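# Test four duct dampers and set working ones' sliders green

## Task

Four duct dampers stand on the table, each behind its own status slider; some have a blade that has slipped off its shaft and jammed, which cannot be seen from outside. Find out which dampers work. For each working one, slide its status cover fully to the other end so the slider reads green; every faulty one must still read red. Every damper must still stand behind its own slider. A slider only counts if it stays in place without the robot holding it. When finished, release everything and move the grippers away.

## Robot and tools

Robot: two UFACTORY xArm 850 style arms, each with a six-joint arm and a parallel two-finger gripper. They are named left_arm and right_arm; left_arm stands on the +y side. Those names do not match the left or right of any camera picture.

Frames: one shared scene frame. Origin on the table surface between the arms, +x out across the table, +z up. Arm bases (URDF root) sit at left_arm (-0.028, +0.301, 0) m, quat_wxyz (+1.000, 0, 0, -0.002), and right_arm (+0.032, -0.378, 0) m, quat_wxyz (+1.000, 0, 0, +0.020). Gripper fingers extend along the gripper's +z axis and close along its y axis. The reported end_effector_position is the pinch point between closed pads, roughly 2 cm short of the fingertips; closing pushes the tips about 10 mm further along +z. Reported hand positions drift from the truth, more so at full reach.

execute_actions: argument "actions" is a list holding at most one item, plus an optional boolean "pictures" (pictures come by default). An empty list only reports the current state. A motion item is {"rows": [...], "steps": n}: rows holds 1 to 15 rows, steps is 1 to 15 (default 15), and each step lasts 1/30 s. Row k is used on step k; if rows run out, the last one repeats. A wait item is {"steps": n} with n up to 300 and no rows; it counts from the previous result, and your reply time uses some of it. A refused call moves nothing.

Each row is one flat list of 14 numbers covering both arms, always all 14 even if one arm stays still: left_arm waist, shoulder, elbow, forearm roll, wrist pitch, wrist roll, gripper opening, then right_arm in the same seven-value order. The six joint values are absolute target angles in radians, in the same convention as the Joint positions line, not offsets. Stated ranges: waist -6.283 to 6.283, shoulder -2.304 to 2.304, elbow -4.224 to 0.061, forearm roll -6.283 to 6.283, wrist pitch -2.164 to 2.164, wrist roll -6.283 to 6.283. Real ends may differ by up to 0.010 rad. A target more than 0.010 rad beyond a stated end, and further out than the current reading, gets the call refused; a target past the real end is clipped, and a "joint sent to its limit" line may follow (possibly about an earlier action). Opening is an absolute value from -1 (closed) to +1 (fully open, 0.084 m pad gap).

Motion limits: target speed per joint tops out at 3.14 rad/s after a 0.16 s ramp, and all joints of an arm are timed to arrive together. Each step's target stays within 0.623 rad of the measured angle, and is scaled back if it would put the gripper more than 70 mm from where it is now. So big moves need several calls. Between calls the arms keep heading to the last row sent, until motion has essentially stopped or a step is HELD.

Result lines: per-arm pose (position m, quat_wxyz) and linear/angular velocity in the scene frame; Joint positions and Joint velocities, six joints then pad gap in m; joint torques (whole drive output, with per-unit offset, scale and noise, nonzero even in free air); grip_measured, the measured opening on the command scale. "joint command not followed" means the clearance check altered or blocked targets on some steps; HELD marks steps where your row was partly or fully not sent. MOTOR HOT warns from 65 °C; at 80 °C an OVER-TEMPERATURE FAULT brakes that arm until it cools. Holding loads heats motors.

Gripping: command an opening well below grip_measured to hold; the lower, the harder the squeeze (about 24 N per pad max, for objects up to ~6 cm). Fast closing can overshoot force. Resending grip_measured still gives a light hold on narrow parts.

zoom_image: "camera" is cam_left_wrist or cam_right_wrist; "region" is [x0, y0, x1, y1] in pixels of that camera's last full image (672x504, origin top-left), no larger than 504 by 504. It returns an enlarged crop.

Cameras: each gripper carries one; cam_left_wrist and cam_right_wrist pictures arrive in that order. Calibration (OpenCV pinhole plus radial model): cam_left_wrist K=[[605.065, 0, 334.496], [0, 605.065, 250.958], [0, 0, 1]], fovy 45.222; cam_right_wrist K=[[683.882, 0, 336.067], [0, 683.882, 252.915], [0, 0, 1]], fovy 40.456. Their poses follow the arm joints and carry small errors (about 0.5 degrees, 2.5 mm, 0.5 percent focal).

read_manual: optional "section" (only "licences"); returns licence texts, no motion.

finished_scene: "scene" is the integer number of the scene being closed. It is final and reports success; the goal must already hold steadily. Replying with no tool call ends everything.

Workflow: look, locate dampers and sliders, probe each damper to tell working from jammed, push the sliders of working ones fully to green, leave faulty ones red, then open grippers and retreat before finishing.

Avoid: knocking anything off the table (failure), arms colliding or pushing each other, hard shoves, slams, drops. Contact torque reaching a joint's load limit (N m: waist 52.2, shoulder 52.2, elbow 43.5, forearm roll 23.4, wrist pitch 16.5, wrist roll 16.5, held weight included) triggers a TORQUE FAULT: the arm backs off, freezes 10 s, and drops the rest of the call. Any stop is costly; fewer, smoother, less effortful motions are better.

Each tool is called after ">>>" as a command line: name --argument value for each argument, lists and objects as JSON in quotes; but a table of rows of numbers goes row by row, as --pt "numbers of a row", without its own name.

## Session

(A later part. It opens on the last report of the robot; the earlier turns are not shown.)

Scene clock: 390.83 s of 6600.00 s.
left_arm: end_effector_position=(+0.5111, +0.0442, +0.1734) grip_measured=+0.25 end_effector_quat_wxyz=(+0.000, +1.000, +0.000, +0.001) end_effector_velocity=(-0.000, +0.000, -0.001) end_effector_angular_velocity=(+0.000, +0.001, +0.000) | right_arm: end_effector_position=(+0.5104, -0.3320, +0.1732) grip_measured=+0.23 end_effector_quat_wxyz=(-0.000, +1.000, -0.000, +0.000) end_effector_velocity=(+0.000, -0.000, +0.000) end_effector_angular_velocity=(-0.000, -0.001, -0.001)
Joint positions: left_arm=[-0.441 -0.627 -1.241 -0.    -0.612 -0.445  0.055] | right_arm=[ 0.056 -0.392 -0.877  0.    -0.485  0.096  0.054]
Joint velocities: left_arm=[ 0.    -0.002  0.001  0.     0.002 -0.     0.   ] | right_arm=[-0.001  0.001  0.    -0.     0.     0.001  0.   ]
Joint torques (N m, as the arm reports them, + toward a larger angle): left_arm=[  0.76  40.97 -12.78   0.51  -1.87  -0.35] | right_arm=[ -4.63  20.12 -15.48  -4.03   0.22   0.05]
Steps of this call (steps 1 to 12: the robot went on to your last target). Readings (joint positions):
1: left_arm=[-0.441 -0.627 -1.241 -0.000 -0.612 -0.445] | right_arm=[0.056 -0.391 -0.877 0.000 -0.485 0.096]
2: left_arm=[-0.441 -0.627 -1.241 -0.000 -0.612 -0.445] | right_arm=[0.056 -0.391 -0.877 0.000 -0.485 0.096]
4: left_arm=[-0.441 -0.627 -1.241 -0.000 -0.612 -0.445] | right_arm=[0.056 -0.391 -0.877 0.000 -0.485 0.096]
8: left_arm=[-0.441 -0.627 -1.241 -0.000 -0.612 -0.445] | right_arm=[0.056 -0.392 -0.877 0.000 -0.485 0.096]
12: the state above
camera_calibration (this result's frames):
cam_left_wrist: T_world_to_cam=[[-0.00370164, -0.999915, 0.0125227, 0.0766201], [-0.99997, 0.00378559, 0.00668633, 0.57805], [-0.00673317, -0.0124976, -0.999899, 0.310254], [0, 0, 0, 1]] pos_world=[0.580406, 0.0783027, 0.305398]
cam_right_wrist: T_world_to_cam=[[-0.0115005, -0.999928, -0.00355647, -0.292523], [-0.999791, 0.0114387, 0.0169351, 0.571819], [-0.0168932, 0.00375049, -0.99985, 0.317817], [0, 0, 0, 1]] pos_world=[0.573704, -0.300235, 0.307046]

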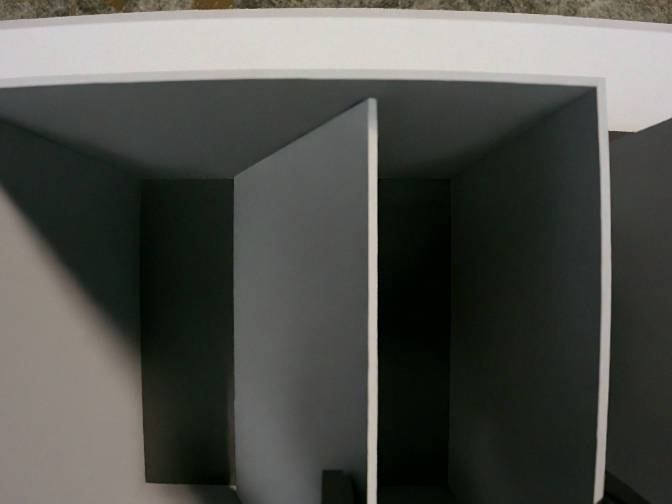

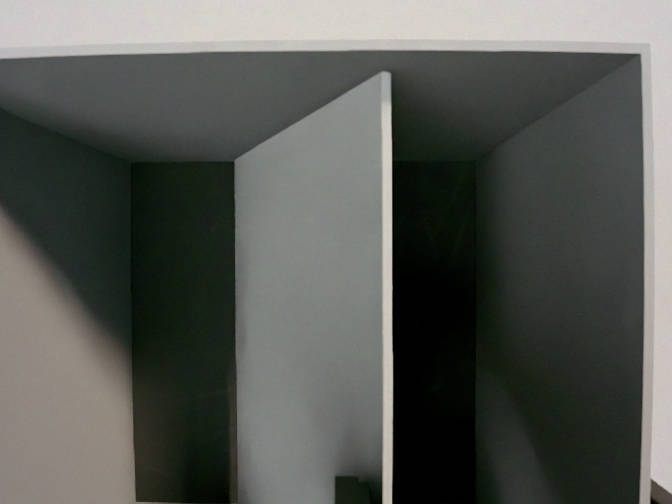

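>>> execute_actions --actions '[{"rows": [[-0.4409,-0.6274,-1.2402,0,-0.6127,-0.4449,0.4,0.0559,-0.3918,-0.8767,0,-0.4849,0.0959,0.3],[-0.4409,-0.6274,-1.2402,0,-0.6127,-0.4449,0.55,0.0559,-0.3918,-0.8767,0,-0.4849,0.0959,0.45],[-0.4409,-0.6274,-1.2402,0,-0.6127,-0.4449,0.7,0.0559,-0.3918,-0.8767,0,-0.4849,0.0959,0.6],[-0.4409,-0.6243,-1.2414,0,-0.6170,-0.4449,0.75,0.0559,-0.3879,-0.8780,0,-0.4900,0.0959,0.7],[-0.4409,-0.6150,-1.2455,0,-0.6305,-0.4449,0.75,0.0559,-0.3765,-0.8830,0,-0.5065,0.0959,0.7],[-0.4409,-0.6010,-1.2520,0,-0.6510,-0.4449,0.75,0.0559,-0.3590,-0.8905,0,-0.5315,0.0959,0.7],[-0.4409,-0.5830,-1.2612,0,-0.6782,-0.4449,0.75,0.0559,-0.3365,-0.9002,0,-0.5637,0.0959,0.7],[-0.4409,-0.5620,-1.2720,0,-0.7100,-0.4449,0.75,0.0559,-0.3100,-0.9115,0,-0.6015,0.0959,0.7],[-0.4409,-0.5400,-1.2835,0,-0.7435,-0.4449,0.75,0.0559,-0.2825,-0.9233,0,-0.6408,0.0959,0.7],[-0.4409,-0.5190,-1.2945,0,-0.7755,-0.4449,0.75,0.0559,-0.2565,-0.9345,0,-0.6780,0.0959,0.7],[-0.4409,-0.5000,-1.3045,0,-0.8045,-0.4449,0.75,0.0559,-0.2330,-0.9447,0,-0.7117,0.0959,0.7],[-0.4409,-0.4810,-1.3146,0,-0.8337,-0.4449,0.75,0.0559,-0.2090,-0.9550,0,-0.7461,0.0959,0.7]], "steps": 13}]' --pictures false

>>> execute_actions --actions '[{"rows": [[-0.2988,0.1409,-0.5936,0,-0.7345,-1.8736,-1,0.6110,0.1608,-0.5766,0,-0.7374,-0.9198,-1]], "steps": 15}]' --pictures false

>>> execute_actions --actions '[{"rows": [[-0.2988,0.1409,-0.5936,0,-0.7345,-1.8736,-1,0.6110,0.1608,-0.5766,0,-0.7374,-0.9198,-1],[-0.2988,0.1409,-0.5936,0,-0.7345,-1.8736,-1,0.6110,0.1608,-0.5766,0,-0.7374,-0.9198,-1],[-0.2988,0.1409,-0.5936,0,-0.7345,-1.8736,-1,0.6110,0.1608,-0.5766,0,-0.7374,-0.9198,-1],[-0.2988,0.1409,-0.5936,0,-0.7345,-1.8736,-1,0.6110,0.1608,-0.5766,0,-0.7374,-0.9198,-1],[-0.2988,0.1409,-0.5936,0,-0.7345,-1.8736,-1,0.6110,0.1608,-0.5766,0,-0.7374,-0.9198,-1],[-0.2988,-0.1333,-0.4926,0,-0.3593,-1.8736,-1,0.6110,-0.1175,-0.4741,0,-0.3566,-0.9198,-1]], "steps": 15}]' --pictures false

>>> execute_actions --actions '[{"steps": 15}]'

Scene clock: 472.57 s of 6600.00 s.
left_arm: end_effector_position=(+0.5132, +0.0434, +0.2594) grip_measured=+0.75 end_effector_quat_wxyz=(+0.000, +1.000, +0.000, +0.001) end_effector_velocity=(-0.007, +0.004, +0.479) end_effector_angular_velocity=(-0.019, -0.041, -0.000) | right_arm: end_effector_position=(+0.5135, -0.3319, +0.2572) grip_measured=+0.70 end_effector_quat_wxyz=(-0.000, +1.000, -0.000, +0.001) end_effector_velocity=(-0.013, -0.000, +0.471) end_effector_angular_velocity=(+0.005, -0.040, +0.001)
Joint positions: left_arm=[-0.441 -0.519 -1.295  0.    -0.774 -0.445  0.075] | right_arm=[ 0.056 -0.26  -0.933 -0.    -0.673  0.096  0.073]
Joint velocities: left_arm=[-0.     0.586 -0.315  0.001 -0.856  0.     0.   ] | right_arm=[ 0.001  0.722 -0.32   0.001 -1.002 -0.     0.   ]
Joint torques (N m, as the arm reports them, + toward a larger angle): left_arm=[ -4.27  37.54 -17.76  -0.55  -0.33  -0.33] | right_arm=[  2.28  17.19 -21.81  -2.48  -0.25  -0.67]
Steps of this call (steps 1 to 15: the robot went on to your last target; steps 16 to 90: nothing new was sent; then 78.30 s passed at rest; steps 91 to 103: all 13 steps of this action). Readings (joint positions):
91: left_arm=[-0.441 -0.627 -1.240 0.000 -0.613 -0.445] | right_arm=[0.056 -0.392 -0.877 -0.000 -0.485 0.096]
92: left_arm=[-0.441 -0.627 -1.240 -0.000 -0.613 -0.445] | right_arm=[0.056 -0.392 -0.876 -0.000 -0.485 0.096]
94: left_arm=[-0.441 -0.627 -1.240 -0.000 -0.614 -0.445] | right_arm=[0.055 -0.393 -0.874 -0.001 -0.485 0.096]
98: left_arm=[-0.441 -0.608 -1.248 -0.000 -0.645 -0.445] | right_arm=[0.055 -0.368 -0.885 -0.000 -0.522 0.096]
103: the state above

Scene clock: 473.07 s of 6600.00 s.
left_arm: end_effector_position=(+0.3700, +0.1586, +0.3079) grip_measured=-1.00 end_effector_quat_wxyz=(+0.004, +0.932, +0.363, +0.004) end_effector_velocity=(-0.339, +0.211, -0.058) end_effector_angular_velocity=(-0.004, +0.063, +2.451) | right_arm: end_effector_position=(+0.3677, -0.2013, +0.2941) grip_measured=-1.00 end_effector_quat_wxyz=(+0.000, +0.875, +0.484, +0.001) end_effector_velocity=(-0.373, +0.191, -0.009) end_effector_angular_velocity=(-0.012, +0.011, +3.044)
Joint positions: left_arm=[-0.34  -0.04  -0.811  0.    -0.759 -1.088  0.   ] | right_arm=[ 0.445  0.048 -0.688  0.    -0.733 -0.527  0.   ]
Joint velocities: left_arm=[ 0.2    0.873  1.051 -0.     0.12  -2.251  0.   ] | right_arm=[ 0.904  0.613  0.608 -0.    -0.021 -2.14   0.   ]
Joint torques (N m, as the arm reports them, + toward a larger angle): left_arm=[ -5.37  22.72 -20.3   -0.57  -0.42  -0.77] | right_arm=[ -2.24  15.73 -22.79  -2.67  -0.22  -0.38]
Steps of this call (steps 1 to 15: all 15 steps of this action). Readings (joint positions):
1: left_arm=[-0.441 -0.500 -1.305 0.000 -0.800 -0.445] | right_arm=[0.056 -0.237 -0.943 -0.000 -0.703 0.096]
2: left_arm=[-0.440 -0.483 -1.307 0.000 -0.814 -0.450] | right_arm=[0.059 -0.218 -0.948 -0.000 -0.721 0.090]
4: left_arm=[-0.430 -0.425 -1.262 0.000 -0.813 -0.500] | right_arm=[0.103 -0.179 -0.921 -0.000 -0.727 0.040]
8: left_arm=[-0.392 -0.266 -1.085 0.000 -0.790 -0.677] | right_arm=[0.232 -0.096 -0.832 -0.000 -0.729 -0.120]
15: the state above

Scene clock: 473.57 s of 6600.00 s.
left_arm: end_effector_position=(+0.3020, +0.1978, +0.1790) grip_measured=-1.00 end_effector_quat_wxyz=(-0.001, +0.711, +0.703, -0.000) end_effector_velocity=(-0.091, +0.035, -0.371) end_effector_angular_velocity=(+0.029, +0.094, +0.168) | right_arm: end_effector_position=(+0.3007, -0.1743, +0.1756) grip_measured=-1.00 end_effector_quat_wxyz=(-0.000, +0.709, +0.705, -0.002) end_effector_velocity=(-0.071, -0.043, -0.327) end_effector_angular_velocity=(-0.052, +0.068, +0.082)
Joint positions: left_arm=[-0.3   -0.094 -0.511 -0.    -0.418 -1.864  0.   ] | right_arm=[ 0.609 -0.083 -0.487 -0.    -0.408 -0.916  0.   ]
Joint velocities: left_arm=[ 0.019 -0.751  0.358 -0.001  1.01  -0.148  0.   ] | right_arm=[ 0.026 -0.696  0.302 -0.001  0.912 -0.055  0.   ]
Joint torques (N m, as the arm reports them, + toward a larger angle): left_arm=[ -4.59  53.95 -20.83  -0.75  -1.54  -0.14] | right_arm=[ -0.6   34.69 -27.92  -1.57  -1.16  -0.27]
Steps of this call (steps 1 to 15: all 15 steps of this action). Readings (joint positions):
1: left_arm=[-0.334 -0.012 -0.776 -0.000 -0.755 -1.167] | right_arm=[0.475 0.069 -0.668 0.000 -0.734 -0.600]
2: left_arm=[-0.327 0.016 -0.743 -0.000 -0.752 -1.254] | right_arm=[0.506 0.090 -0.647 0.000 -0.735 -0.673]
4: left_arm=[-0.316 0.065 -0.684 -0.000 -0.745 -1.448] | right_arm=[0.563 0.129 -0.608 0.000 -0.737 -0.806]
8: left_arm=[-0.304 0.111 -0.608 0.000 -0.717 -1.781] | right_arm=[0.604 0.140 -0.575 0.000 -0.711 -0.903]
15: the state above

Scene clock: 474.07 s of 6600.00 s.
left_arm: end_effector_position=(+0.2988, +0.1992, +0.1602) grip_measured=-1.00 end_effector_quat_wxyz=(+0.000, +0.707, +0.707, +0.000) end_effector_velocity=(-0.001, +0.000, -0.001) end_effector_angular_velocity=(+0.001, +0.003, -0.000) | right_arm: end_effector_position=(+0.2989, -0.1749, +0.1602) grip_measured=-1.00 end_effector_quat_wxyz=(+0.000, +0.707, +0.707, +0.000) end_effector_velocity=(-0.001, -0.001, -0.001) end_effector_angular_velocity=(-0.002, +0.002, +0.001)
Joint positions: left_arm=[-0.299 -0.133 -0.493  0.    -0.359 -1.874  0.   ] | right_arm=[ 0.611 -0.117 -0.474  0.    -0.357 -0.92   0.   ]
Joint velocities: left_arm=[-0.    -0.003  0.001 -0.     0.001  0.     0.   ] | right_arm=[ 0.    -0.002  0.002 -0.     0.001 -0.     0.   ]
Joint torques (N m, as the arm reports them, + toward a larger angle): left_arm=[ -4.31  23.96 -15.03  -0.98  -0.49  -0.33] | right_arm=[ -2.03  15.79 -19.84  -2.17   0.17  -0.06]
Steps of this call (steps 1 to 15: the robot went on to your last target). Readings (joint positions):
1: left_arm=[-0.299 -0.114 -0.501 -0.000 -0.392 -1.868] | right_arm=[0.610 -0.101 -0.479 -0.000 -0.385 -0.918]
2: left_arm=[-0.299 -0.125 -0.495 -0.000 -0.377 -1.870] | right_arm=[0.610 -0.109 -0.476 -0.000 -0.372 -0.919]
4: left_arm=[-0.299 -0.130 -0.494 -0.000 -0.365 -1.872] | right_arm=[0.611 -0.115 -0.475 -0.000 -0.362 -0.919]
8: left_arm=[-0.299 -0.132 -0.494 0.000 -0.360 -1.873] | right_arm=[0.611 -0.116 -0.475 0.000 -0.357 -0.920]
15: the state above
camera_calibration (this result's frames):
cam_left_wrist: T_world_to_cam=[[0.999917, -0.00368529, 0.0123666, -0.267336], [-0.00378596, -0.99996, 0.00812699, 0.267289], [0.0123361, -0.00817314, -0.999891, 0.29105], [0, 0, 0, 1]] pos_world=[0.264735, 0.268672, 0.292152]
cam_right_wrist: T_world_to_cam=[[0.999927, -0.0116297, -0.00313499, -0.267426], [-0.0115744, -0.999786, 0.0171365, -0.113518], [-0.00333362, -0.017099, -0.999848, 0.292875], [0, 0, 0, 1]] pos_world=[0.267069, -0.111596, 0.293937]

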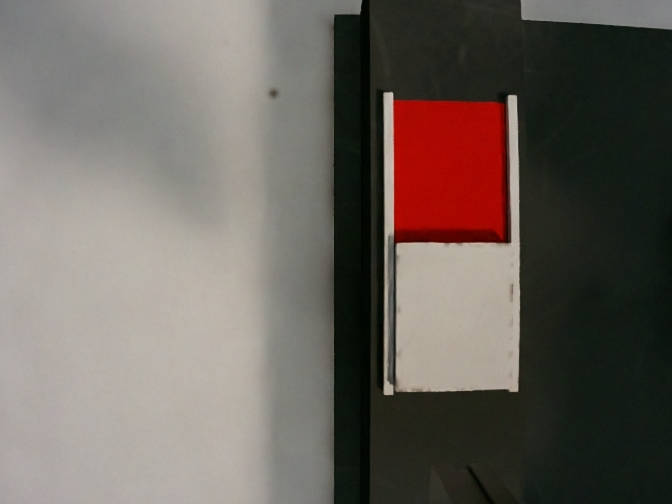

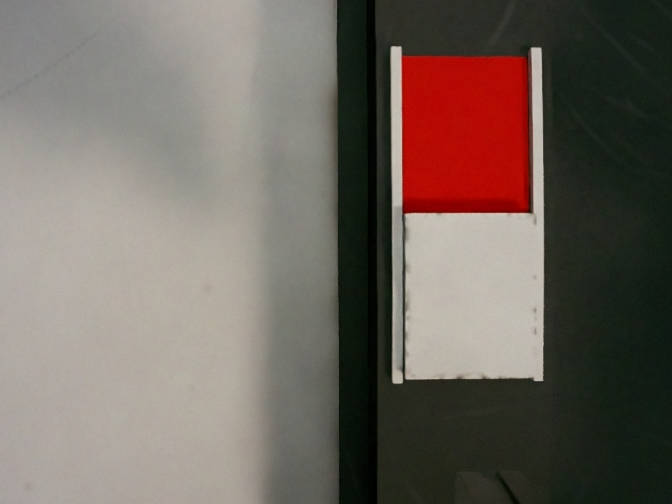

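>>> execute_actions --actions '[{"rows": [[-0.2985,-0.1405,-0.4933,0,-0.3528,-1.8733,-1,0.6104,-0.1248,-0.4747,0,-0.3499,-0.9204,-1],[-0.2979,-0.1549,-0.4947,0,-0.3398,-1.8727,-1,0.6091,-0.1393,-0.4758,0,-0.3365,-0.9217,-1],[-0.2970,-0.1766,-0.4968,0,-0.3203,-1.8718,-1,0.6072,-0.1610,-0.4774,0,-0.3164,-0.9236,-1],[-0.2959,-0.2018,-0.4993,0,-0.2975,-1.8707,-1,0.6049,-0.1864,-0.4793,0,-0.2929,-0.9259,-1],[-0.2948,-0.2271,-0.5018,0,-0.2747,-1.8696,-1,0.6027,-0.2118,-0.4813,0,-0.2694,-0.9281,-1],[-0.2937,-0.2523,-0.5043,0,-0.2519,-1.8685,-1,0.6004,-0.2372,-0.4832,0,-0.2460,-0.9304,-1],[-0.2928,-0.2739,-0.5064,0,-0.2324,-1.8676,-1,0.5985,-0.2590,-0.4849,0,-0.2259,-0.9323,-1],[-0.2920,-0.2920,-0.5082,0,-0.2161,-1.8668,-1,0.5969,-0.2771,-0.4862,0,-0.2091,-0.9339,-1],[-0.2915,-0.3046,-0.5094,0,-0.2047,-1.8663,-1,0.5958,-0.2898,-0.4872,0,-0.1974,-0.9350,-1],[-0.2912,-0.3118,-0.5101,0,-0.1982,-1.8660,-1,0.5952,-0.2971,-0.4878,0,-0.1907,-0.9356,-1],[-0.2911,-0.3136,-0.5103,0,-0.1966,-1.8659,-1,0.5950,-0.2989,-0.4879,0,-0.1890,-0.9358,-1]], "steps": 15}]' --pictures false

>>> execute_actions --actions '[{"rows": [[-0.2855,-0.3127,-0.5089,0,-0.1961,-1.8603,-1,0.5995,-0.3010,-0.4912,0,-0.1901,-0.9313,-1],[-0.2800,-0.3118,-0.5076,0,-0.1957,-1.8548,-1,0.6040,-0.3032,-0.4944,0,-0.1912,-0.9268,-1],[-0.2744,-0.3109,-0.5062,0,-0.1952,-1.8492,-1,0.6085,-0.3053,-0.4977,0,-0.1924,-0.9223,-1],[-0.2689,-0.3100,-0.5049,0,-0.1948,-1.8437,-1,0.6130,-0.3075,-0.5010,0,-0.1935,-0.9178,-1],[-0.2633,-0.3091,-0.5035,0,-0.1943,-1.8381,-1,0.6175,-0.3096,-0.5042,0,-0.1946,-0.9133,-1],[-0.2577,-0.3082,-0.5021,0,-0.1938,-1.8325,-1,0.6220,-0.3118,-0.5075,0,-0.1957,-0.9088,-1],[-0.2522,-0.3074,-0.5008,0,-0.1934,-1.8270,-1,0.6265,-0.3139,-0.5108,0,-0.1969,-0.9043,-1],[-0.2466,-0.3065,-0.4994,0,-0.1929,-1.8214,-1,0.6310,-0.3161,-0.5141,0,-0.1980,-0.8998,-1],[-0.2410,-0.3056,-0.4980,0,-0.1924,-1.8158,-1,0.6355,-0.3182,-0.5173,0,-0.1991,-0.8953,-1],[-0.2355,-0.3047,-0.4967,0,-0.1920,-1.8103,-1,0.6400,-0.3204,-0.5206,0,-0.2002,-0.8908,-1],[-0.2299,-0.3038,-0.4953,0,-0.1915,-1.8047,-1,0.6445,-0.3225,-0.5239,0,-0.2014,-0.8863,-1],[-0.2244,-0.3029,-0.4940,0,-0.1911,-1.7992,-1,0.6490,-0.3247,-0.5271,0,-0.2025,-0.8818,-1],[-0.2188,-0.3020,-0.4926,0,-0.1906,-1.7936,-1,0.6535,-0.3268,-0.5304,0,-0.2036,-0.8773,-1]], "steps": 13}]' --pictures false

>>> execute_actions --actions '[{"rows": [[-0.2133,-0.3014,-0.4917,0,-0.1903,-1.7881,-1,0.6576,-0.3291,-0.5339,0,-0.2049,-0.8732,-1],[-0.2077,-0.3007,-0.4907,0,-0.1900,-1.7825,-1,0.6617,-0.3314,-0.5375,0,-0.2061,-0.8691,-1],[-0.2022,-0.3001,-0.4898,0,-0.1897,-1.7770,-1,0.6658,-0.3336,-0.5410,0,-0.2074,-0.8650,-1],[-0.1967,-0.2995,-0.4888,0,-0.1893,-1.7715,-1,0.6699,-0.3359,-0.5445,0,-0.2086,-0.8609,-1],[-0.1911,-0.2988,-0.4879,0,-0.1890,-1.7659,-1,0.6740,-0.3382,-0.5481,0,-0.2099,-0.8568,-1],[-0.1856,-0.2982,-0.4870,0,-0.1887,-1.7604,-1,0.6781,-0.3405,-0.5516,0,-0.2112,-0.8527,-1],[-0.1801,-0.2976,-0.4860,0,-0.1884,-1.7549,-1,0.6822,-0.3427,-0.5551,0,-0.2124,-0.8486,-1],[-0.1746,-0.2970,-0.4851,0,-0.1881,-1.7494,-1,0.6863,-0.3450,-0.5586,0,-0.2137,-0.8445,-1],[-0.1690,-0.2963,-0.4842,0,-0.1878,-1.7438,-1,0.6904,-0.3473,-0.5622,0,-0.2150,-0.8404,-1],[-0.1635,-0.2957,-0.4832,0,-0.1874,-1.7383,-1,0.6945,-0.3496,-0.5657,0,-0.2162,-0.8363,-1],[-0.1580,-0.2951,-0.4823,0,-0.1871,-1.7328,-1,0.6986,-0.3518,-0.5692,0,-0.2175,-0.8322,-1],[-0.1524,-0.2944,-0.4813,0,-0.1868,-1.7272,-1,0.7027,-0.3541,-0.5728,0,-0.2187,-0.8281,-1],[-0.1469,-0.2938,-0.4804,0,-0.1865,-1.7217,-1,0.7068,-0.3564,-0.5763,0,-0.2200,-0.8240,-1]], "steps": 15}]' --pictures false

>>> execute_actions --actions '[{"steps": 6}]'

Scene clock: 594.57 s of 6600.00 s.
left_arm: end_effector_position=(+0.3073, +0.1993, +0.1026) grip_measured=-1.00 end_effector_quat_wxyz=(-0.000, +0.707, +0.707, -0.000) end_effector_velocity=(+0.011, -0.003, -0.003) end_effector_angular_velocity=(-0.009, -0.029, -0.000) | right_arm: end_effector_position=(+0.3076, -0.1751, +0.1026) grip_measured=-1.00 end_effector_quat_wxyz=(-0.000, +0.707, +0.707, -0.000) end_effector_velocity=(+0.008, +0.005, -0.005) end_effector_angular_velocity=(+0.014, -0.020, +0.001)
Joint positions: left_arm=[-0.291 -0.312 -0.51  -0.    -0.199 -1.866  0.   ] | right_arm=[ 0.595 -0.297 -0.488 -0.    -0.191 -0.936  0.   ]
Joint velocities: left_arm=[ 0.001 -0.016 -0.011  0.     0.035  0.001  0.   ] | right_arm=[-0.002 -0.022 -0.01   0.     0.037 -0.003  0.   ]
Joint torques (N m, as the arm reports them, + toward a larger angle): left_arm=[ -4.32  30.52 -12.71  -1.01  -0.51  -0.33] | right_arm=[  0.32  19.07 -13.84  -2.24  -0.44  -0.24]
Steps of this call (steps 1 to 15: the robot went on to your last target; steps 16 to 90: nothing new was sent; then 117.00 s passed at rest; steps 91 to 105: all 15 steps of this action). Readings (joint positions):
91: left_arm=[-0.299 -0.133 -0.493 -0.000 -0.359 -1.874] | right_arm=[0.611 -0.118 -0.474 -0.000 -0.356 -0.920]
92: left_arm=[-0.299 -0.135 -0.493 -0.000 -0.357 -1.873] | right_arm=[0.611 -0.120 -0.474 0.000 -0.354 -0.920]
94: left_arm=[-0.298 -0.151 -0.495 0.000 -0.342 -1.873] | right_arm=[0.609 -0.136 -0.476 0.000 -0.338 -0.922]
98: left_arm=[-0.295 -0.232 -0.502 0.000 -0.270 -1.869] | right_arm=[0.602 -0.217 -0.482 0.000 -0.265 -0.929]
105: the state above

Scene clock: 595.00 s of 6600.00 s.
left_arm: end_effector_position=(+0.3079, +0.2203, +0.1021) grip_measured=-1.00 end_effector_quat_wxyz=(+0.000, +0.707, +0.707, +0.000) end_effector_velocity=(-0.002, +0.059, -0.001) end_effector_angular_velocity=(+0.001, +0.002, +0.000) | right_arm: end_effector_position=(+0.3080, -0.1540, +0.1020) grip_measured=-1.00 end_effector_quat_wxyz=(+0.000, +0.707, +0.707, -0.000) end_effector_velocity=(-0.002, +0.060, -0.001) end_effector_angular_velocity=(-0.001, +0.001, -0.001)
Joint positions: left_arm=[-0.232 -0.304 -0.496 -0.    -0.192 -1.807  0.   ] | right_arm=[ 0.643 -0.321 -0.522 -0.    -0.201 -0.888  0.   ]
Joint velocities: left_arm=[0.165 0.025 0.042 0.    0.014 0.165 0.   ] | right_arm=[ 0.134 -0.066 -0.097  0.    -0.032  0.135  0.   ]
Joint torques (N m, as the arm reports them, + toward a larger angle): left_arm=[ -2.88  27.88 -12.61  -0.86  -0.75  -0.26] | right_arm=[ -3.84  19.   -16.17  -2.37  -0.23  -0.33]
Steps of this call (steps 1 to 13: all 13 steps of this action). Readings (joint positions):
1: left_arm=[-0.291 -0.312 -0.510 -0.000 -0.198 -1.866] | right_arm=[0.595 -0.297 -0.488 -0.000 -0.190 -0.936]
2: left_arm=[-0.289 -0.312 -0.510 0.000 -0.197 -1.864] | right_arm=[0.597 -0.298 -0.489 -0.000 -0.190 -0.934]
4: left_arm=[-0.281 -0.311 -0.508 0.000 -0.196 -1.856] | right_arm=[0.603 -0.302 -0.494 -0.000 -0.191 -0.928]
8: left_arm=[-0.260 -0.308 -0.503 -0.000 -0.194 -1.835] | right_arm=[0.620 -0.311 -0.506 -0.000 -0.195 -0.911]
13: the state above

Scene clock: 595.50 s of 6600.00 s.
left_arm: end_effector_position=(+0.3077, +0.2488, +0.1020) grip_measured=-1.00 end_effector_quat_wxyz=(+0.000, +0.707, +0.707, +0.000) end_effector_velocity=(-0.002, +0.030, -0.001) end_effector_angular_velocity=(+0.000, +0.001, +0.003) | right_arm: end_effector_position=(+0.3079, -0.1245, +0.1020) grip_measured=-1.00 end_effector_quat_wxyz=(+0.000, +0.707, +0.707, +0.000) end_effector_velocity=(-0.000, +0.032, -0.000) end_effector_angular_velocity=(+0.002, -0.002, +0.002)
Joint positions: left_arm=[-0.151 -0.294 -0.481  0.    -0.187 -1.726  0.   ] | right_arm=[ 0.704 -0.355 -0.574  0.    -0.219 -0.827  0.   ]
Joint velocities: left_arm=[0.087 0.01  0.017 0.    0.006 0.084 0.   ] | right_arm=[ 0.064 -0.036 -0.055  0.    -0.016  0.061  0.   ]
Joint torques (N m, as the arm reports them, + toward a larger angle): left_arm=[ -8.23  26.62 -12.89  -1.    -0.67  -0.39] | right_arm=[ -2.46  21.12 -15.23  -3.87   0.22  -0.4 ]
Steps of this call (steps 1 to 15: all 15 steps of this action). Readings (joint positions):
1: left_arm=[-0.227 -0.303 -0.495 -0.000 -0.191 -1.802] | right_arm=[0.647 -0.324 -0.526 -0.000 -0.202 -0.884]
2: left_arm=[-0.221 -0.302 -0.493 -0.000 -0.191 -1.796] | right_arm=[0.651 -0.326 -0.529 -0.000 -0.203 -0.879]
4: left_arm=[-0.210 -0.301 -0.491 -0.000 -0.190 -1.785] | right_arm=[0.660 -0.330 -0.536 -0.000 -0.206 -0.871]
8: left_arm=[-0.188 -0.298 -0.487 -0.000 -0.189 -1.763] | right_arm=[0.676 -0.339 -0.550 0.000 -0.211 -0.855]
15: the state above

Scene clock: 595.70 s of 6600.00 s.
left_arm: end_effector_position=(+0.3077, +0.2501, +0.1020) grip_measured=-1.00 end_effector_quat_wxyz=(+0.000, +0.707, +0.707, +0.000) end_effector_velocity=(+0.000, +0.001, +0.000) end_effector_angular_velocity=(-0.000, -0.001, -0.002) | right_arm: end_effector_position=(+0.3079, -0.1231, +0.1020) grip_measured=-1.00 end_effector_quat_wxyz=(+0.000, +0.707, +0.707, +0.000) end_effector_velocity=(-0.000, +0.001, +0.000) end_effector_angular_velocity=(-0.000, +0.000, -0.001)
Joint positions: left_arm=[-0.147 -0.294 -0.48   0.    -0.186 -1.722  0.   ] | right_arm=[ 0.707 -0.356 -0.576 -0.    -0.22  -0.824  0.   ]
Joint velocities: left_arm=[ 0.002  0.001 -0.    -0.     0.     0.004  0.   ] | right_arm=[ 0.001 -0.    -0.001  0.    -0.001  0.002  0.   ]
Joint torques (N m, as the arm reports them, + toward a larger angle): left_arm=[ -3.23  26.9  -12.37  -1.09  -0.69  -0.34] | right_arm=[  2.98  20.27 -16.12  -2.92   0.02   0.02]
Steps of this call (steps 1 to 6: the robot went on to your last target). Readings (joint positions):
1: left_arm=[-0.149 -0.294 -0.481 0.000 -0.187 -1.724] | right_arm=[0.705 -0.356 -0.575 0.000 -0.219 -0.826]
2: left_arm=[-0.148 -0.294 -0.481 0.000 -0.186 -1.723] | right_arm=[0.706 -0.356 -0.576 0.000 -0.219 -0.825]
4: left_arm=[-0.147 -0.294 -0.480 0.000 -0.186 -1.722] | right_arm=[0.706 -0.356 -0.576 -0.000 -0.220 -0.824]
6: the state above
camera_calibration (this result's frames):
cam_left_wrist: T_world_to_cam=[[0.999921, -0.00376218, 0.0120145, -0.275248], [-0.00385841, -0.999961, 0.00799648, 0.318759], [0.0119839, -0.0080422, -0.999896, 0.233252], [0, 0, 0, 1]] pos_world=[0.273661, 0.319587, 0.233986]
cam_right_wrist: T_world_to_cam=[[0.999926, -0.0116973, -0.00344303, -0.27591], [-0.0116358, -0.999781, 0.0173762, -0.0606378], [-0.00364553, -0.0173348, -0.999843, 0.235709], [0, 0, 0, 1]] pos_world=[0.276044, -0.059766, 0.235776]

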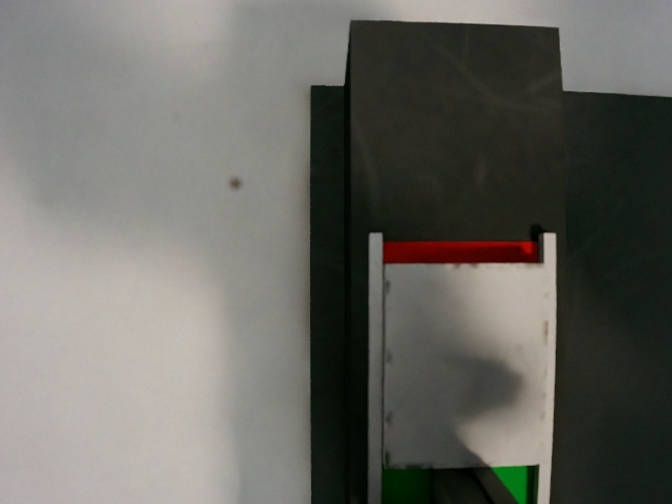

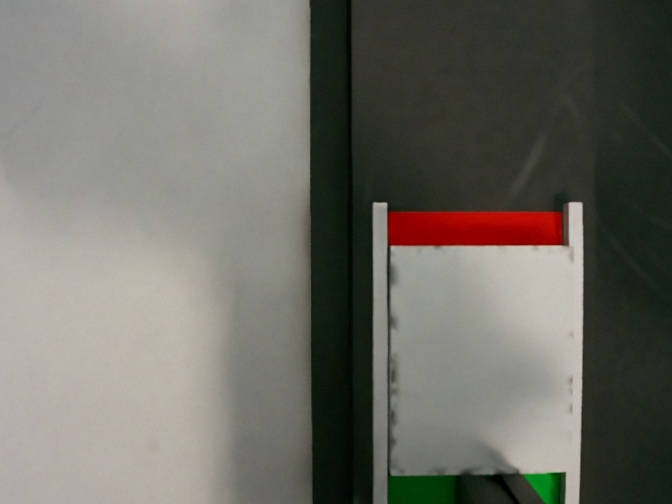

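>>> zoom_image --camera "cam_left_wrist" --region '[350, 200, 470, 300]'

>>> zoom_image --camera "cam_right_wrist" --region '[350, 180, 470, 280]'

Region (350, 200, 470, 300) of cam_left_wrist's 672x504 image, scaled by 4.200, with more detail than that image has.

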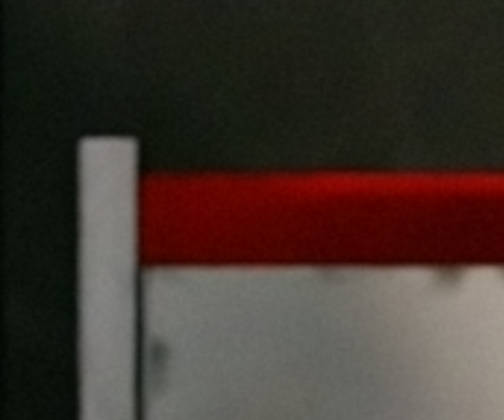

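Region (350, 180, 470, 280) of cam_right_wrist's 672x504 image, scaled by 4.200, with more detail than that image has.

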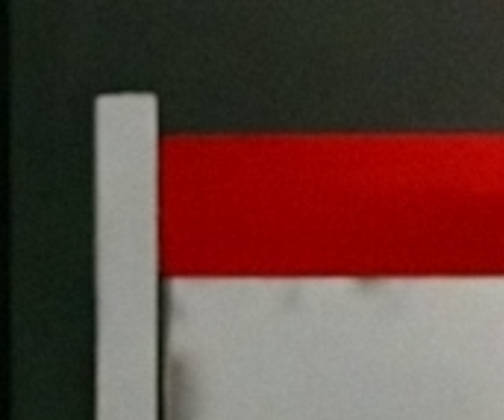

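>>> execute_actions --actions '[{"rows": [[-0.1444,-0.2936,-0.4801,0,-0.1864,-1.7192,-1,0.7090,-0.3577,-0.5784,0,-0.2208,-0.8218,-1],[-0.1420,-0.2934,-0.4798,0,-0.1863,-1.7168,-1,0.7112,-0.3591,-0.5805,0,-0.2215,-0.8196,-1],[-0.1395,-0.2932,-0.4795,0,-0.1862,-1.7143,-1,0.7134,-0.3604,-0.5826,0,-0.2223,-0.8174,-1],[-0.1371,-0.2930,-0.4791,0,-0.1861,-1.7119,-1,0.7156,-0.3617,-0.5848,0,-0.2231,-0.8152,-1],[-0.1349,-0.2929,-0.4789,0,-0.1860,-1.7097,-1,0.7175,-0.3629,-0.5866,0,-0.2237,-0.8133,-1],[-0.1331,-0.2927,-0.4786,0,-0.1859,-1.7079,-1,0.7191,-0.3639,-0.5881,0,-0.2243,-0.8117,-1],[-0.1316,-0.2926,-0.4784,0,-0.1858,-1.7064,-1,0.7204,-0.3647,-0.5894,0,-0.2247,-0.8104,-1],[-0.1305,-0.2925,-0.4783,0,-0.1858,-1.7053,-1,0.7214,-0.3653,-0.5904,0,-0.2251,-0.8094,-1]], "steps": 15}]'

>>> execute_actions --actions '[{"rows": [[-0.1371,-0.2930,-0.4791,0,-0.1861,-1.7119,-1,0.7156,-0.3617,-0.5848,0,-0.2231,-0.8152,-1],[-0.1444,-0.2936,-0.4801,0,-0.1864,-1.7192,-1,0.7090,-0.3577,-0.5784,0,-0.2208,-0.8218,-1],[-0.1469,-0.2938,-0.4804,0,-0.1865,-1.7217,-1,0.7068,-0.3564,-0.5763,0,-0.2200,-0.8240,-1],[-0.1469,-0.2938,-0.4804,0,-0.1865,-1.7217,-1,0.7068,-0.3564,-0.5763,0,-0.2200,-0.8240,-1],[-0.1469,-0.2912,-0.4811,0,-0.1898,-1.7217,-1,0.7068,-0.3501,-0.5764,0,-0.2264,-0.8240,-1],[-0.1469,-0.2834,-0.4831,0,-0.1997,-1.7217,-1,0.7068,-0.3350,-0.5767,0,-0.2418,-0.8240,-1],[-0.1469,-0.2703,-0.4865,0,-0.2161,-1.7217,-1,0.7068,-0.3123,-0.5771,0,-0.2649,-0.8240,-1],[-0.1469,-0.2525,-0.4912,0,-0.2386,-1.7217,-1,0.7068,-0.2870,-0.5776,0,-0.2906,-0.8240,-1],[-0.1469,-0.2303,-0.4969,0,-0.2665,-1.7217,-1,0.7088,-0.2637,-0.5807,0,-0.3170,-0.8220,-1],[-0.1469,-0.2043,-0.5037,0,-0.2994,-1.7217,-1,0.7150,-0.2507,-0.5894,0,-0.3387,-0.8158,-1],[-0.1469,-0.1751,-0.5113,0,-0.3361,-1.7217,-1,0.7252,-0.2478,-0.6033,0,-0.3556,-0.8056,-1],[-0.1356,-0.1438,-0.5195,0,-0.3756,-1.7104,-1,0.7415,-0.2633,-0.6253,0,-0.3621,-0.7893,-1],[-0.1243,-0.1104,-0.5282,0,-0.4178,-1.6991,-1,0.7619,-0.2827,-0.6528,0,-0.3701,-0.7689,-1],[-0.1130,-0.0765,-0.5370,0,-0.4605,-1.6878,-1,0.7864,-0.3060,-0.6858,0,-0.3799,-0.7444,-1],[-0.1017,-0.0425,-0.5458,0,-0.5032,-1.6765,-1,0.8109,-0.3292,-0.7188,0,-0.3896,-0.7199,-1]], "steps": 15}]' --pictures false

>>> execute_actions --actions '[{"rows": [[-0.0904,-0.0091,-0.5545,0,-0.5454,-1.6652,-1,0.8354,-0.3525,-0.7518,0,-0.3993,-0.6954,-1],[-0.0791,0.0222,-0.5627,0,-0.5849,-1.6539,-1,0.8578,-0.3739,-0.7820,0,-0.4082,-0.6730,-1],[-0.0678,0.0514,-0.5703,0,-0.6216,-1.6426,-1,0.8762,-0.3913,-0.8068,0,-0.4154,-0.6546,-1],[-0.0565,0.0774,-0.5771,0,-0.6545,-1.6313,-1,0.8905,-0.4049,-0.8260,0,-0.4211,-0.6403,-1],[-0.0452,0.0996,-0.5828,0,-0.6824,-1.6200,-1,0.9007,-0.4176,-0.8397,0,-0.4221,-0.6301,-1],[-0.0339,0.1174,-0.5875,0,-0.7049,-1.6087,-1,0.9068,-0.4304,-0.8478,0,-0.4174,-0.6240,-1],[-0.0226,0.1305,-0.5909,0,-0.7213,-1.5974,-1,0.9109,-0.4463,-0.8531,0,-0.4068,-0.6199,-1],[-0.0140,0.1383,-0.5929,0,-0.7312,-1.5888,-1,0.9109,-0.4613,-0.8528,0,-0.3915,-0.6199,-1],[-0.0100,0.1409,-0.5936,0,-0.7345,-1.5848,-1,0.9109,-0.4772,-0.8525,0,-0.3752,-0.6199,-1],[-0.0100,0.1409,-0.5936,0,-0.7345,-1.5848,-1,0.9109,-0.4922,-0.8522,0,-0.3600,-0.6199,-1],[-0.0100,0.1409,-0.5936,0,-0.7345,-1.5848,-1,0.9109,-0.5052,-0.8520,0,-0.3467,-0.6199,-1],[-0.0100,0.1409,-0.5936,0,-0.7345,-1.5848,-1,0.9109,-0.5152,-0.8518,0,-0.3366,-0.6199,-1],[-0.0100,0.1409,-0.5936,0,-0.7345,-1.5848,-1,0.9109,-0.5212,-0.8517,0,-0.3305,-0.6199,-1],[-0.0100,0.1409,-0.5936,0,-0.7345,-1.5848,-1,0.9109,-0.5242,-0.8516,0,-0.3274,-0.6199,-1]], "steps": 15}]' --pictures false

>>> execute_actions --actions '[{"rows": [[-0.0100,0.1409,-0.5936,0,-0.7345,-1.5848,-1,0.9109,-0.5242,-0.8516,0,-0.3274,-0.6199,-1],[-0.0100,0.1409,-0.5936,0,-0.7345,-1.5848,-1,0.9109,-0.5242,-0.8516,0,-0.3274,-0.6199,-1],[-0.0100,0.1409,-0.5936,0,-0.7345,-1.5848,-1,0.9133,-0.5271,-0.8566,0,-0.3295,-0.6175,-1],[-0.0100,0.1409,-0.5936,0,-0.7345,-1.5848,-1,0.9158,-0.5301,-0.8616,0,-0.3316,-0.6150,-1],[-0.0100,0.1409,-0.5936,0,-0.7345,-1.5848,-1,0.9182,-0.5330,-0.8666,0,-0.3336,-0.6126,-1],[-0.0100,0.1409,-0.5936,0,-0.7345,-1.5848,-1,0.9206,-0.5359,-0.8717,0,-0.3357,-0.6102,-1],[-0.0100,0.1409,-0.5936,0,-0.7345,-1.5848,-1,0.9231,-0.5389,-0.8767,0,-0.3378,-0.6077,-1],[-0.0100,0.1409,-0.5936,0,-0.7345,-1.5848,-1,0.9255,-0.5418,-0.8817,0,-0.3399,-0.6053,-1],[-0.0100,0.1409,-0.5936,0,-0.7345,-1.5848,-1,0.9279,-0.5447,-0.8867,0,-0.3419,-0.6029,-1],[-0.0100,0.1409,-0.5936,0,-0.7345,-1.5848,-1,0.9303,-0.5476,-0.8917,0,-0.3440,-0.6005,-1],[-0.0100,0.1409,-0.5936,0,-0.7345,-1.5848,-1,0.9328,-0.5506,-0.8967,0,-0.3461,-0.5980,-1],[-0.0100,0.1409,-0.5936,0,-0.7345,-1.5848,-1,0.9352,-0.5535,-0.9018,0,-0.3482,-0.5956,-1],[-0.0100,0.1409,-0.5936,0,-0.7345,-1.5848,-1,0.9376,-0.5564,-0.9068,0,-0.3502,-0.5932,-1],[-0.0100,0.1409,-0.5936,0,-0.7345,-1.5848,-1,0.9401,-0.5594,-0.9118,0,-0.3523,-0.5907,-1],[-0.0100,0.1409,-0.5936,0,-0.7345,-1.5848,-1,0.9425,-0.5623,-0.9168,0,-0.3544,-0.5883,-1]], "steps": 15}]' --pictures false

>>> execute_actions --actions '[{"rows": [[-0.0100,0.1409,-0.5936,0,-0.7345,-1.5848,-1,0.9447,-0.5653,-0.9220,0,-0.3566,-0.5861,-1],[-0.0100,0.1409,-0.5936,0,-0.7345,-1.5848,-1,0.9469,-0.5684,-0.9273,0,-0.3588,-0.5839,-1],[-0.0100,0.1409,-0.5936,0,-0.7345,-1.5848,-1,0.9492,-0.5714,-0.9325,0,-0.3610,-0.5816,-1],[-0.0100,0.1409,-0.5936,0,-0.7345,-1.5848,-1,0.9514,-0.5744,-0.9377,0,-0.3633,-0.5794,-1],[-0.0100,0.1409,-0.5936,0,-0.7345,-1.5848,-1,0.9536,-0.5775,-0.9430,0,-0.3655,-0.5772,-1],[-0.0100,0.1409,-0.5936,0,-0.7345,-1.5848,-1,0.9558,-0.5805,-0.9482,0,-0.3677,-0.5750,-1],[-0.0100,0.1409,-0.5936,0,-0.7345,-1.5848,-1,0.9581,-0.5835,-0.9534,0,-0.3699,-0.5727,-1],[-0.0100,0.1409,-0.5936,0,-0.7345,-1.5848,-1,0.9603,-0.5865,-0.9586,0,-0.3721,-0.5705,-1],[-0.0100,0.1409,-0.5936,0,-0.7345,-1.5848,-1,0.9625,-0.5896,-0.9639,0,-0.3743,-0.5683,-1],[-0.0100,0.1409,-0.5936,0,-0.7345,-1.5848,-1,0.9647,-0.5926,-0.9691,0,-0.3766,-0.5661,-1],[-0.0100,0.1409,-0.5936,0,-0.7345,-1.5848,-1,0.9670,-0.5956,-0.9743,0,-0.3788,-0.5638,-1],[-0.0100,0.1409,-0.5936,0,-0.7345,-1.5848,-1,0.9692,-0.5987,-0.9796,0,-0.3810,-0.5616,-1],[-0.0100,0.1409,-0.5936,0,-0.7345,-1.5848,-1,0.9714,-0.6017,-0.9848,0,-0.3832,-0.5594,-1]], "steps": 15}]' --pictures false

>>> execute_actions --actions '[{"steps": 6}]'

Scene clock: 716.20 s of 6600.00 s.
left_arm: end_effector_position=(+0.3076, +0.2557, +0.1020) grip_measured=-1.00 end_effector_quat_wxyz=(+0.000, +0.707, +0.707, -0.000) end_effector_velocity=(-0.000, +0.000, -0.000) end_effector_angular_velocity=(+0.000, +0.001, -0.002) | right_arm: end_effector_position=(+0.3078, -0.1155, +0.1020) grip_measured=-1.00 end_effector_quat_wxyz=(+0.000, +0.707, +0.707, -0.000) end_effector_velocity=(+0.000, +0.001, +0.000) end_effector_angular_velocity=(+0.000, -0.000, +0.000)
Joint positions: left_arm=[-0.131 -0.293 -0.478 -0.    -0.186 -1.705  0.   ] | right_arm=[ 0.721 -0.365 -0.59   0.    -0.225 -0.809  0.   ]
Joint velocities: left_arm=[ 0.001 -0.     0.001  0.    -0.     0.002  0.   ] | right_arm=[ 0.001 -0.    -0.001 -0.    -0.     0.001  0.   ]
Joint torques (N m, as the arm reports them, + toward a larger angle): left_arm=[ -2.2   26.96 -11.98  -0.71  -0.76  -0.33] | right_arm=[  1.29  20.13 -17.13  -2.7    0.01  -0.31]
Steps of this call (steps 1 to 15: the robot went on to your last target; steps 16 to 90: nothing new was sent; then 117.00 s passed at rest; steps 91 to 105: all 15 steps of this action). Readings (joint positions):
91: left_arm=[-0.147 -0.294 -0.480 -0.000 -0.186 -1.722] | right_arm=[0.707 -0.356 -0.576 -0.000 -0.220 -0.824]
92: left_arm=[-0.146 -0.294 -0.480 -0.000 -0.186 -1.721] | right_arm=[0.708 -0.357 -0.577 -0.000 -0.220 -0.823]
94: left_arm=[-0.142 -0.293 -0.480 -0.000 -0.186 -1.717] | right_arm=[0.711 -0.359 -0.580 -0.000 -0.221 -0.820]
98: left_arm=[-0.134 -0.293 -0.479 -0.000 -0.186 -1.709] | right_arm=[0.718 -0.363 -0.587 0.000 -0.224 -0.813]
105: the state above
camera_calibration (this result's frames):
cam_left_wrist: T_world_to_cam=[[0.999922, -0.00378593, 0.0119026, -0.27517], [-0.00388127, -0.99996, 0.00799771, 0.324374], [0.0118718, -0.00804329, -0.999897, 0.233304], [0, 0, 0, 1]] pos_world=[0.273637, 0.325196, 0.233961]
cam_right_wrist: T_world_to_cam=[[0.999926, -0.0115968, -0.00358525, -0.275758], [-0.0115323, -0.99978, 0.0175112, -0.053067], [-0.00378753, -0.0174685, -0.99984, 0.235853], [0, 0, 0, 1]] pos_world=[0.276019, -0.0521332, 0.235756]

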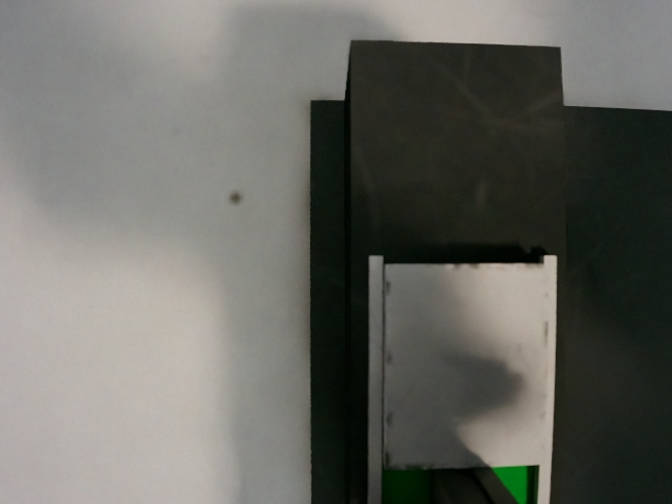

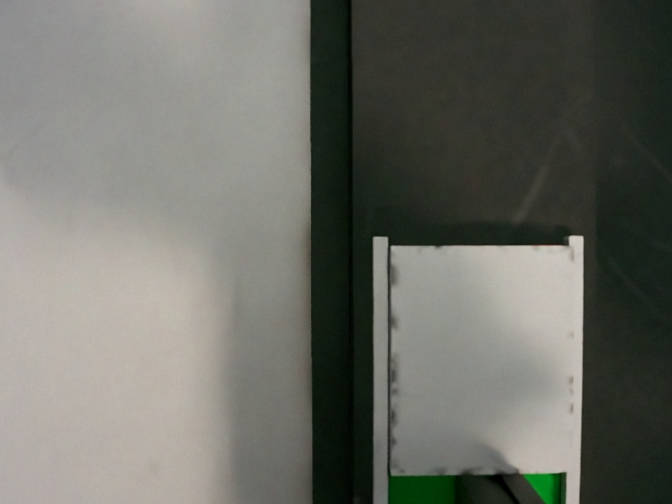

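Scene clock: 716.70 s of 6600.00 s.
left_arm: end_effector_position=(+0.3205, +0.2523, +0.1641) grip_measured=-1.00 end_effector_quat_wxyz=(+0.000, +0.707, +0.707, +0.000) end_effector_velocity=(+0.058, +0.088, +0.383) end_effector_angular_velocity=(-0.003, -0.019, +0.009) | right_arm: end_effector_position=(+0.3125, -0.0953, +0.1501) grip_measured=-1.00 end_effector_quat_wxyz=(+0.000, +0.708, +0.707, +0.002) end_effector_velocity=(+0.022, +0.318, +0.029) end_effector_angular_velocity=(-0.032, +0.034, +0.005)
Joint positions: left_arm=[-0.136 -0.144 -0.52   0.    -0.375 -1.71   0.   ] | right_arm=[ 0.75  -0.274 -0.638 -0.    -0.36  -0.78   0.   ]
Joint velocities: left_arm=[ 0.271  0.89  -0.235 -0.    -1.106  0.262  0.   ] | right_arm=[ 0.523 -0.437 -0.694  0.    -0.302  0.518  0.   ]
Joint torques (N m, as the arm reports them, + toward a larger angle): left_arm=[  1.13  31.91 -14.53  -0.97  -0.86  -0.27] | right_arm=[  5.89   5.91 -22.84  -1.04   0.47   0.22]
Steps of this call (steps 1 to 15: all 15 steps of this action). Readings (joint positions):
1: left_arm=[-0.131 -0.293 -0.478 -0.000 -0.186 -1.706] | right_arm=[0.721 -0.365 -0.590 0.000 -0.225 -0.810]
2: left_arm=[-0.133 -0.293 -0.479 -0.000 -0.186 -1.708] | right_arm=[0.720 -0.364 -0.589 0.000 -0.224 -0.812]
4: left_arm=[-0.141 -0.293 -0.479 0.000 -0.187 -1.716] | right_arm=[0.712 -0.359 -0.581 0.000 -0.221 -0.819]
8: left_arm=[-0.146 -0.284 -0.482 0.000 -0.200 -1.721] | right_arm=[0.707 -0.339 -0.576 -0.000 -0.240 -0.824]
15: the state above

Scene clock: 717.20 s of 6600.00 s.
left_arm: end_effector_position=(+0.3138, +0.2962, +0.2889) grip_measured=-1.00 end_effector_quat_wxyz=(-0.001, +0.707, +0.707, -0.001) end_effector_velocity=(-0.004, +0.003, +0.003) end_effector_angular_velocity=(+0.000, +0.010, -0.005) | right_arm: end_effector_position=(+0.3075, +0.0067, +0.1058) grip_measured=-1.00 end_effector_quat_wxyz=(+0.000, +0.707, +0.707, -0.002) end_effector_velocity=(-0.005, -0.003, -0.091) end_effector_angular_velocity=(-0.007, +0.005, -0.000)
Joint positions: left_arm=[-0.011  0.139 -0.593 -0.    -0.733 -1.586  0.   ] | right_arm=[ 0.91  -0.515 -0.85  -0.    -0.338 -0.62   0.   ]
Joint velocities: left_arm=[ 0.007  0.008 -0.001 -0.    -0.019  0.012  0.   ] | right_arm=[ 0.004 -0.192  0.001 -0.     0.184  0.005  0.   ]
Joint torques (N m, as the arm reports them, + toward a larger angle): left_arm=[ -3.99  17.21 -18.62  -0.64  -0.54  -0.34] | right_arm=[ -0.55  33.36 -20.43  -2.3   -0.01  -0.23]
Steps of this call (steps 1 to 15: all 15 steps of this action). Readings (joint positions):
1: left_arm=[-0.126 -0.114 -0.528 0.000 -0.413 -1.700] | right_arm=[0.769 -0.291 -0.663 -0.000 -0.370 -0.762]
2: left_arm=[-0.115 -0.082 -0.536 0.000 -0.453 -1.690] | right_arm=[0.790 -0.311 -0.691 -0.000 -0.380 -0.741]
4: left_arm=[-0.093 -0.018 -0.553 0.000 -0.533 -1.668] | right_arm=[0.834 -0.353 -0.751 0.000 -0.398 -0.697]
8: left_arm=[-0.045 0.094 -0.582 0.000 -0.673 -1.620] | right_arm=[0.898 -0.421 -0.836 0.000 -0.413 -0.634]
15: the state above

Scene clock: 717.70 s of 6600.00 s.
left_arm: end_effector_position=(+0.3141, +0.2965, +0.2900) grip_measured=-1.00 end_effector_quat_wxyz=(-0.000, +0.707, +0.707, -0.000) end_effector_velocity=(-0.000, +0.000, -0.000) end_effector_angular_velocity=(+0.000, +0.001, +0.001) | right_arm: end_effector_position=(+0.3081, +0.0299, +0.1021) grip_measured=-1.00 end_effector_quat_wxyz=(+0.000, +0.707, +0.707, -0.000) end_effector_velocity=(-0.001, +0.063, -0.000) end_effector_angular_velocity=(+0.002, -0.001, +0.000)
Joint positions: left_arm=[-0.01   0.141 -0.594 -0.    -0.734 -1.585  0.   ] | right_arm=[ 0.936 -0.555 -0.904 -0.    -0.35  -0.594  0.   ]
Joint velocities: left_arm=[ 0.     0.     0.001  0.    -0.    -0.001  0.   ] | right_arm=[ 0.073 -0.089 -0.15   0.    -0.06   0.073  0.   ]
Joint torques (N m, as the arm reports them, + toward a larger angle): left_arm=[ -4.54  17.21 -18.43  -0.63  -0.43  -0.25] | right_arm=[  2.58  26.3  -20.38  -1.23  -0.31   0.04]
Steps of this call (steps 1 to 15: all 15 steps of this action). Readings (joint positions):
1: left_arm=[-0.011 0.139 -0.593 -0.000 -0.734 -1.585] | right_arm=[0.910 -0.520 -0.850 -0.000 -0.333 -0.620]
2: left_arm=[-0.011 0.139 -0.593 -0.000 -0.734 -1.585] | right_arm=[0.910 -0.522 -0.850 -0.000 -0.331 -0.620]
4: left_arm=[-0.010 0.140 -0.593 -0.000 -0.734 -1.585] | right_arm=[0.911 -0.524 -0.853 -0.000 -0.329 -0.619]
8: left_arm=[-0.010 0.140 -0.593 -0.000 -0.734 -1.585] | right_arm=[0.920 -0.534 -0.870 -0.000 -0.335 -0.611]
15: the state above

Scene clock: 718.20 s of 6600.00 s.
left_arm: end_effector_position=(+0.3141, +0.2965, +0.2900) grip_measured=-1.00 end_effector_quat_wxyz=(+0.000, +0.707, +0.707, -0.000) end_effector_velocity=(+0.000, -0.000, +0.000) end_effector_angular_velocity=(-0.000, -0.000, -0.000) | right_arm: end_effector_position=(+0.3080, +0.0605, +0.1020) grip_measured=-1.00 end_effector_quat_wxyz=(-0.000, +0.707, +0.707, +0.000) end_effector_velocity=(-0.001, +0.034, -0.000) end_effector_angular_velocity=(+0.004, -0.003, +0.002)
Joint positions: left_arm=[-0.01   0.141 -0.594 -0.    -0.734 -1.585  0.   ] | right_arm=[ 0.97  -0.599 -0.981  0.    -0.381 -0.561  0.   ]
Joint velocities: left_arm=[ 0. -0. -0. -0. -0.  0.  0.] | right_arm=[ 0.036 -0.048 -0.083  0.    -0.03   0.034  0.   ]
Joint torques (N m, as the arm reports them, + toward a larger angle): left_arm=[ -4.42  17.84 -18.48  -0.41  -0.47  -0.29] | right_arm=[ -4.62  27.84 -16.82  -2.65   0.03  -0.32]
Steps of this call (steps 1 to 15: all 15 steps of this action). Readings (joint positions):
1: left_arm=[-0.010 0.141 -0.594 -0.000 -0.734 -1.585] | right_arm=[0.939 -0.558 -0.909 -0.000 -0.352 -0.592]
2: left_arm=[-0.010 0.141 -0.594 -0.000 -0.734 -1.585] | right_arm=[0.941 -0.561 -0.915 -0.000 -0.354 -0.589]
4: left_arm=[-0.010 0.141 -0.594 -0.000 -0.734 -1.585] | right_arm=[0.946 -0.567 -0.925 -0.000 -0.358 -0.585]
8: left_arm=[-0.010 0.141 -0.594 -0.000 -0.734 -1.585] | right_arm=[0.955 -0.579 -0.946 0.000 -0.367 -0.576]
15: the state above

Scene clock: 718.40 s of 6600.00 s.
left_arm: end_effector_position=(+0.3141, +0.2965, +0.2900) grip_measured=-1.00 end_effector_quat_wxyz=(+0.000, +0.707, +0.707, -0.000) end_effector_velocity=(-0.000, +0.000, -0.000) end_effector_angular_velocity=(+0.000, +0.001, +0.001) | right_arm: end_effector_position=(+0.3079, +0.0618, +0.1020) grip_measured=-1.00 end_effector_quat_wxyz=(+0.000, +0.707, +0.707, -0.000) end_effector_velocity=(-0.000, +0.000, -0.001) end_effector_angular_velocity=(-0.002, +0.001, +0.001)
Joint positions: left_arm=[-0.01   0.141 -0.594 -0.    -0.735 -1.585  0.   ] | right_arm=[ 0.971 -0.602 -0.985 -0.    -0.383 -0.559  0.   ]
Joint velocities: left_arm=[ 0.     0.     0.001  0.    -0.001 -0.001  0.   ] | right_arm=[ 0.001 -0.002 -0.001  0.    -0.001  0.     0.   ]
Joint torques (N m, as the arm reports them, + toward a larger angle): left_arm=[ -4.33  17.87 -18.92  -0.68  -0.46  -0.29] | right_arm=[ -1.99  28.95 -19.61  -2.46   0.06  -0.21]
Steps of this call (steps 1 to 6: the robot went on to your last target). Readings (joint positions):
1: left_arm=[-0.010 0.141 -0.594 -0.000 -0.734 -1.585] | right_arm=[0.971 -0.601 -0.983 0.000 -0.382 -0.560]
2: left_arm=[-0.010 0.141 -0.594 -0.000 -0.734 -1.585] | right_arm=[0.971 -0.601 -0.984 -0.000 -0.382 -0.560]
4: left_arm=[-0.010 0.141 -0.594 0.000 -0.735 -1.585] | right_arm=[0.971 -0.601 -0.984 -0.000 -0.383 -0.560]
6: the state above
camera_calibration (this result's frames):
cam_left_wrist: T_world_to_cam=[[0.999923, -0.00363827, 0.0118682, -0.283799], [-0.00373305, -0.999961, 0.00797319, 0.363589], [0.0118388, -0.00801688, -0.999898, 0.421561], [0, 0, 0, 1]] pos_world=[0.280144, 0.365922, 0.421987]
cam_right_wrist: T_world_to_cam=[[0.999926, -0.0116697, -0.00351765, -0.273831], [-0.0116065, -0.99978, 0.0174869, 0.12426], [-0.00372094, -0.0174447, -0.999841, 0.238924], [0, 0, 0, 1]] pos_world=[0.276142, 0.125205, 0.23575]

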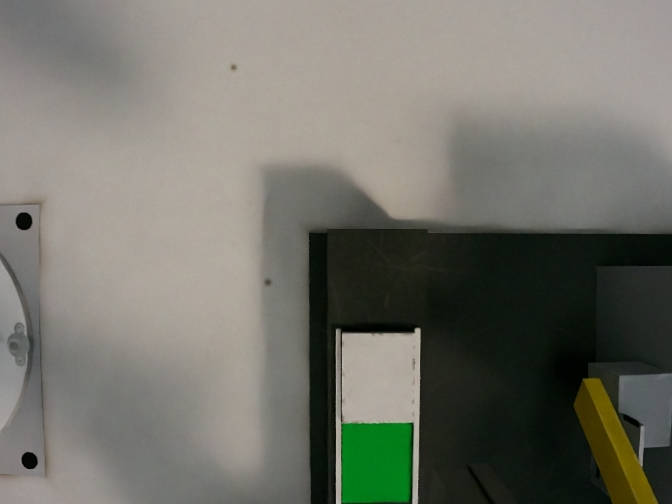

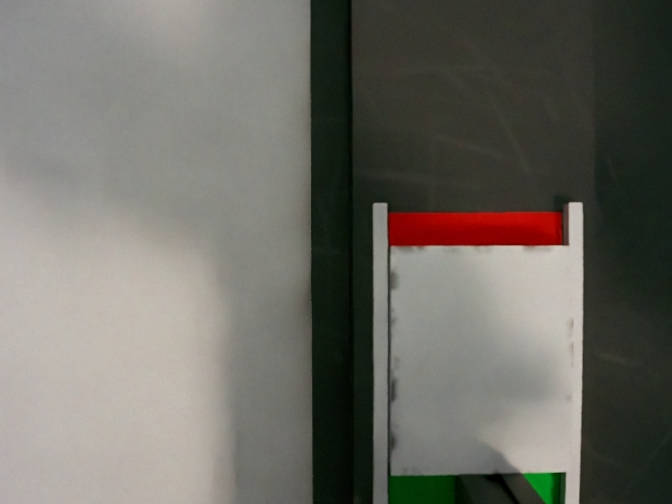

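>>> zoom_image --camera "cam_right_wrist" --region '[350, 180, 470, 280]'

Region (350, 180, 470, 280) of cam_right_wrist's 672x504 image, scaled by 4.200, with more detail than that image has.

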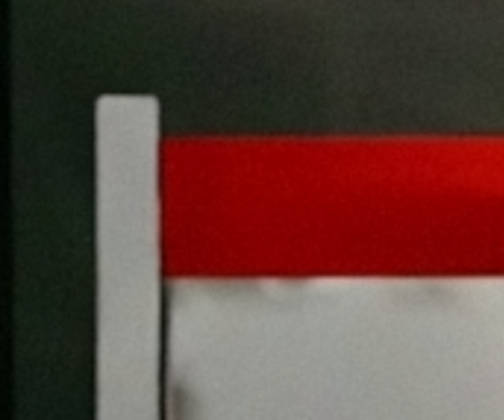

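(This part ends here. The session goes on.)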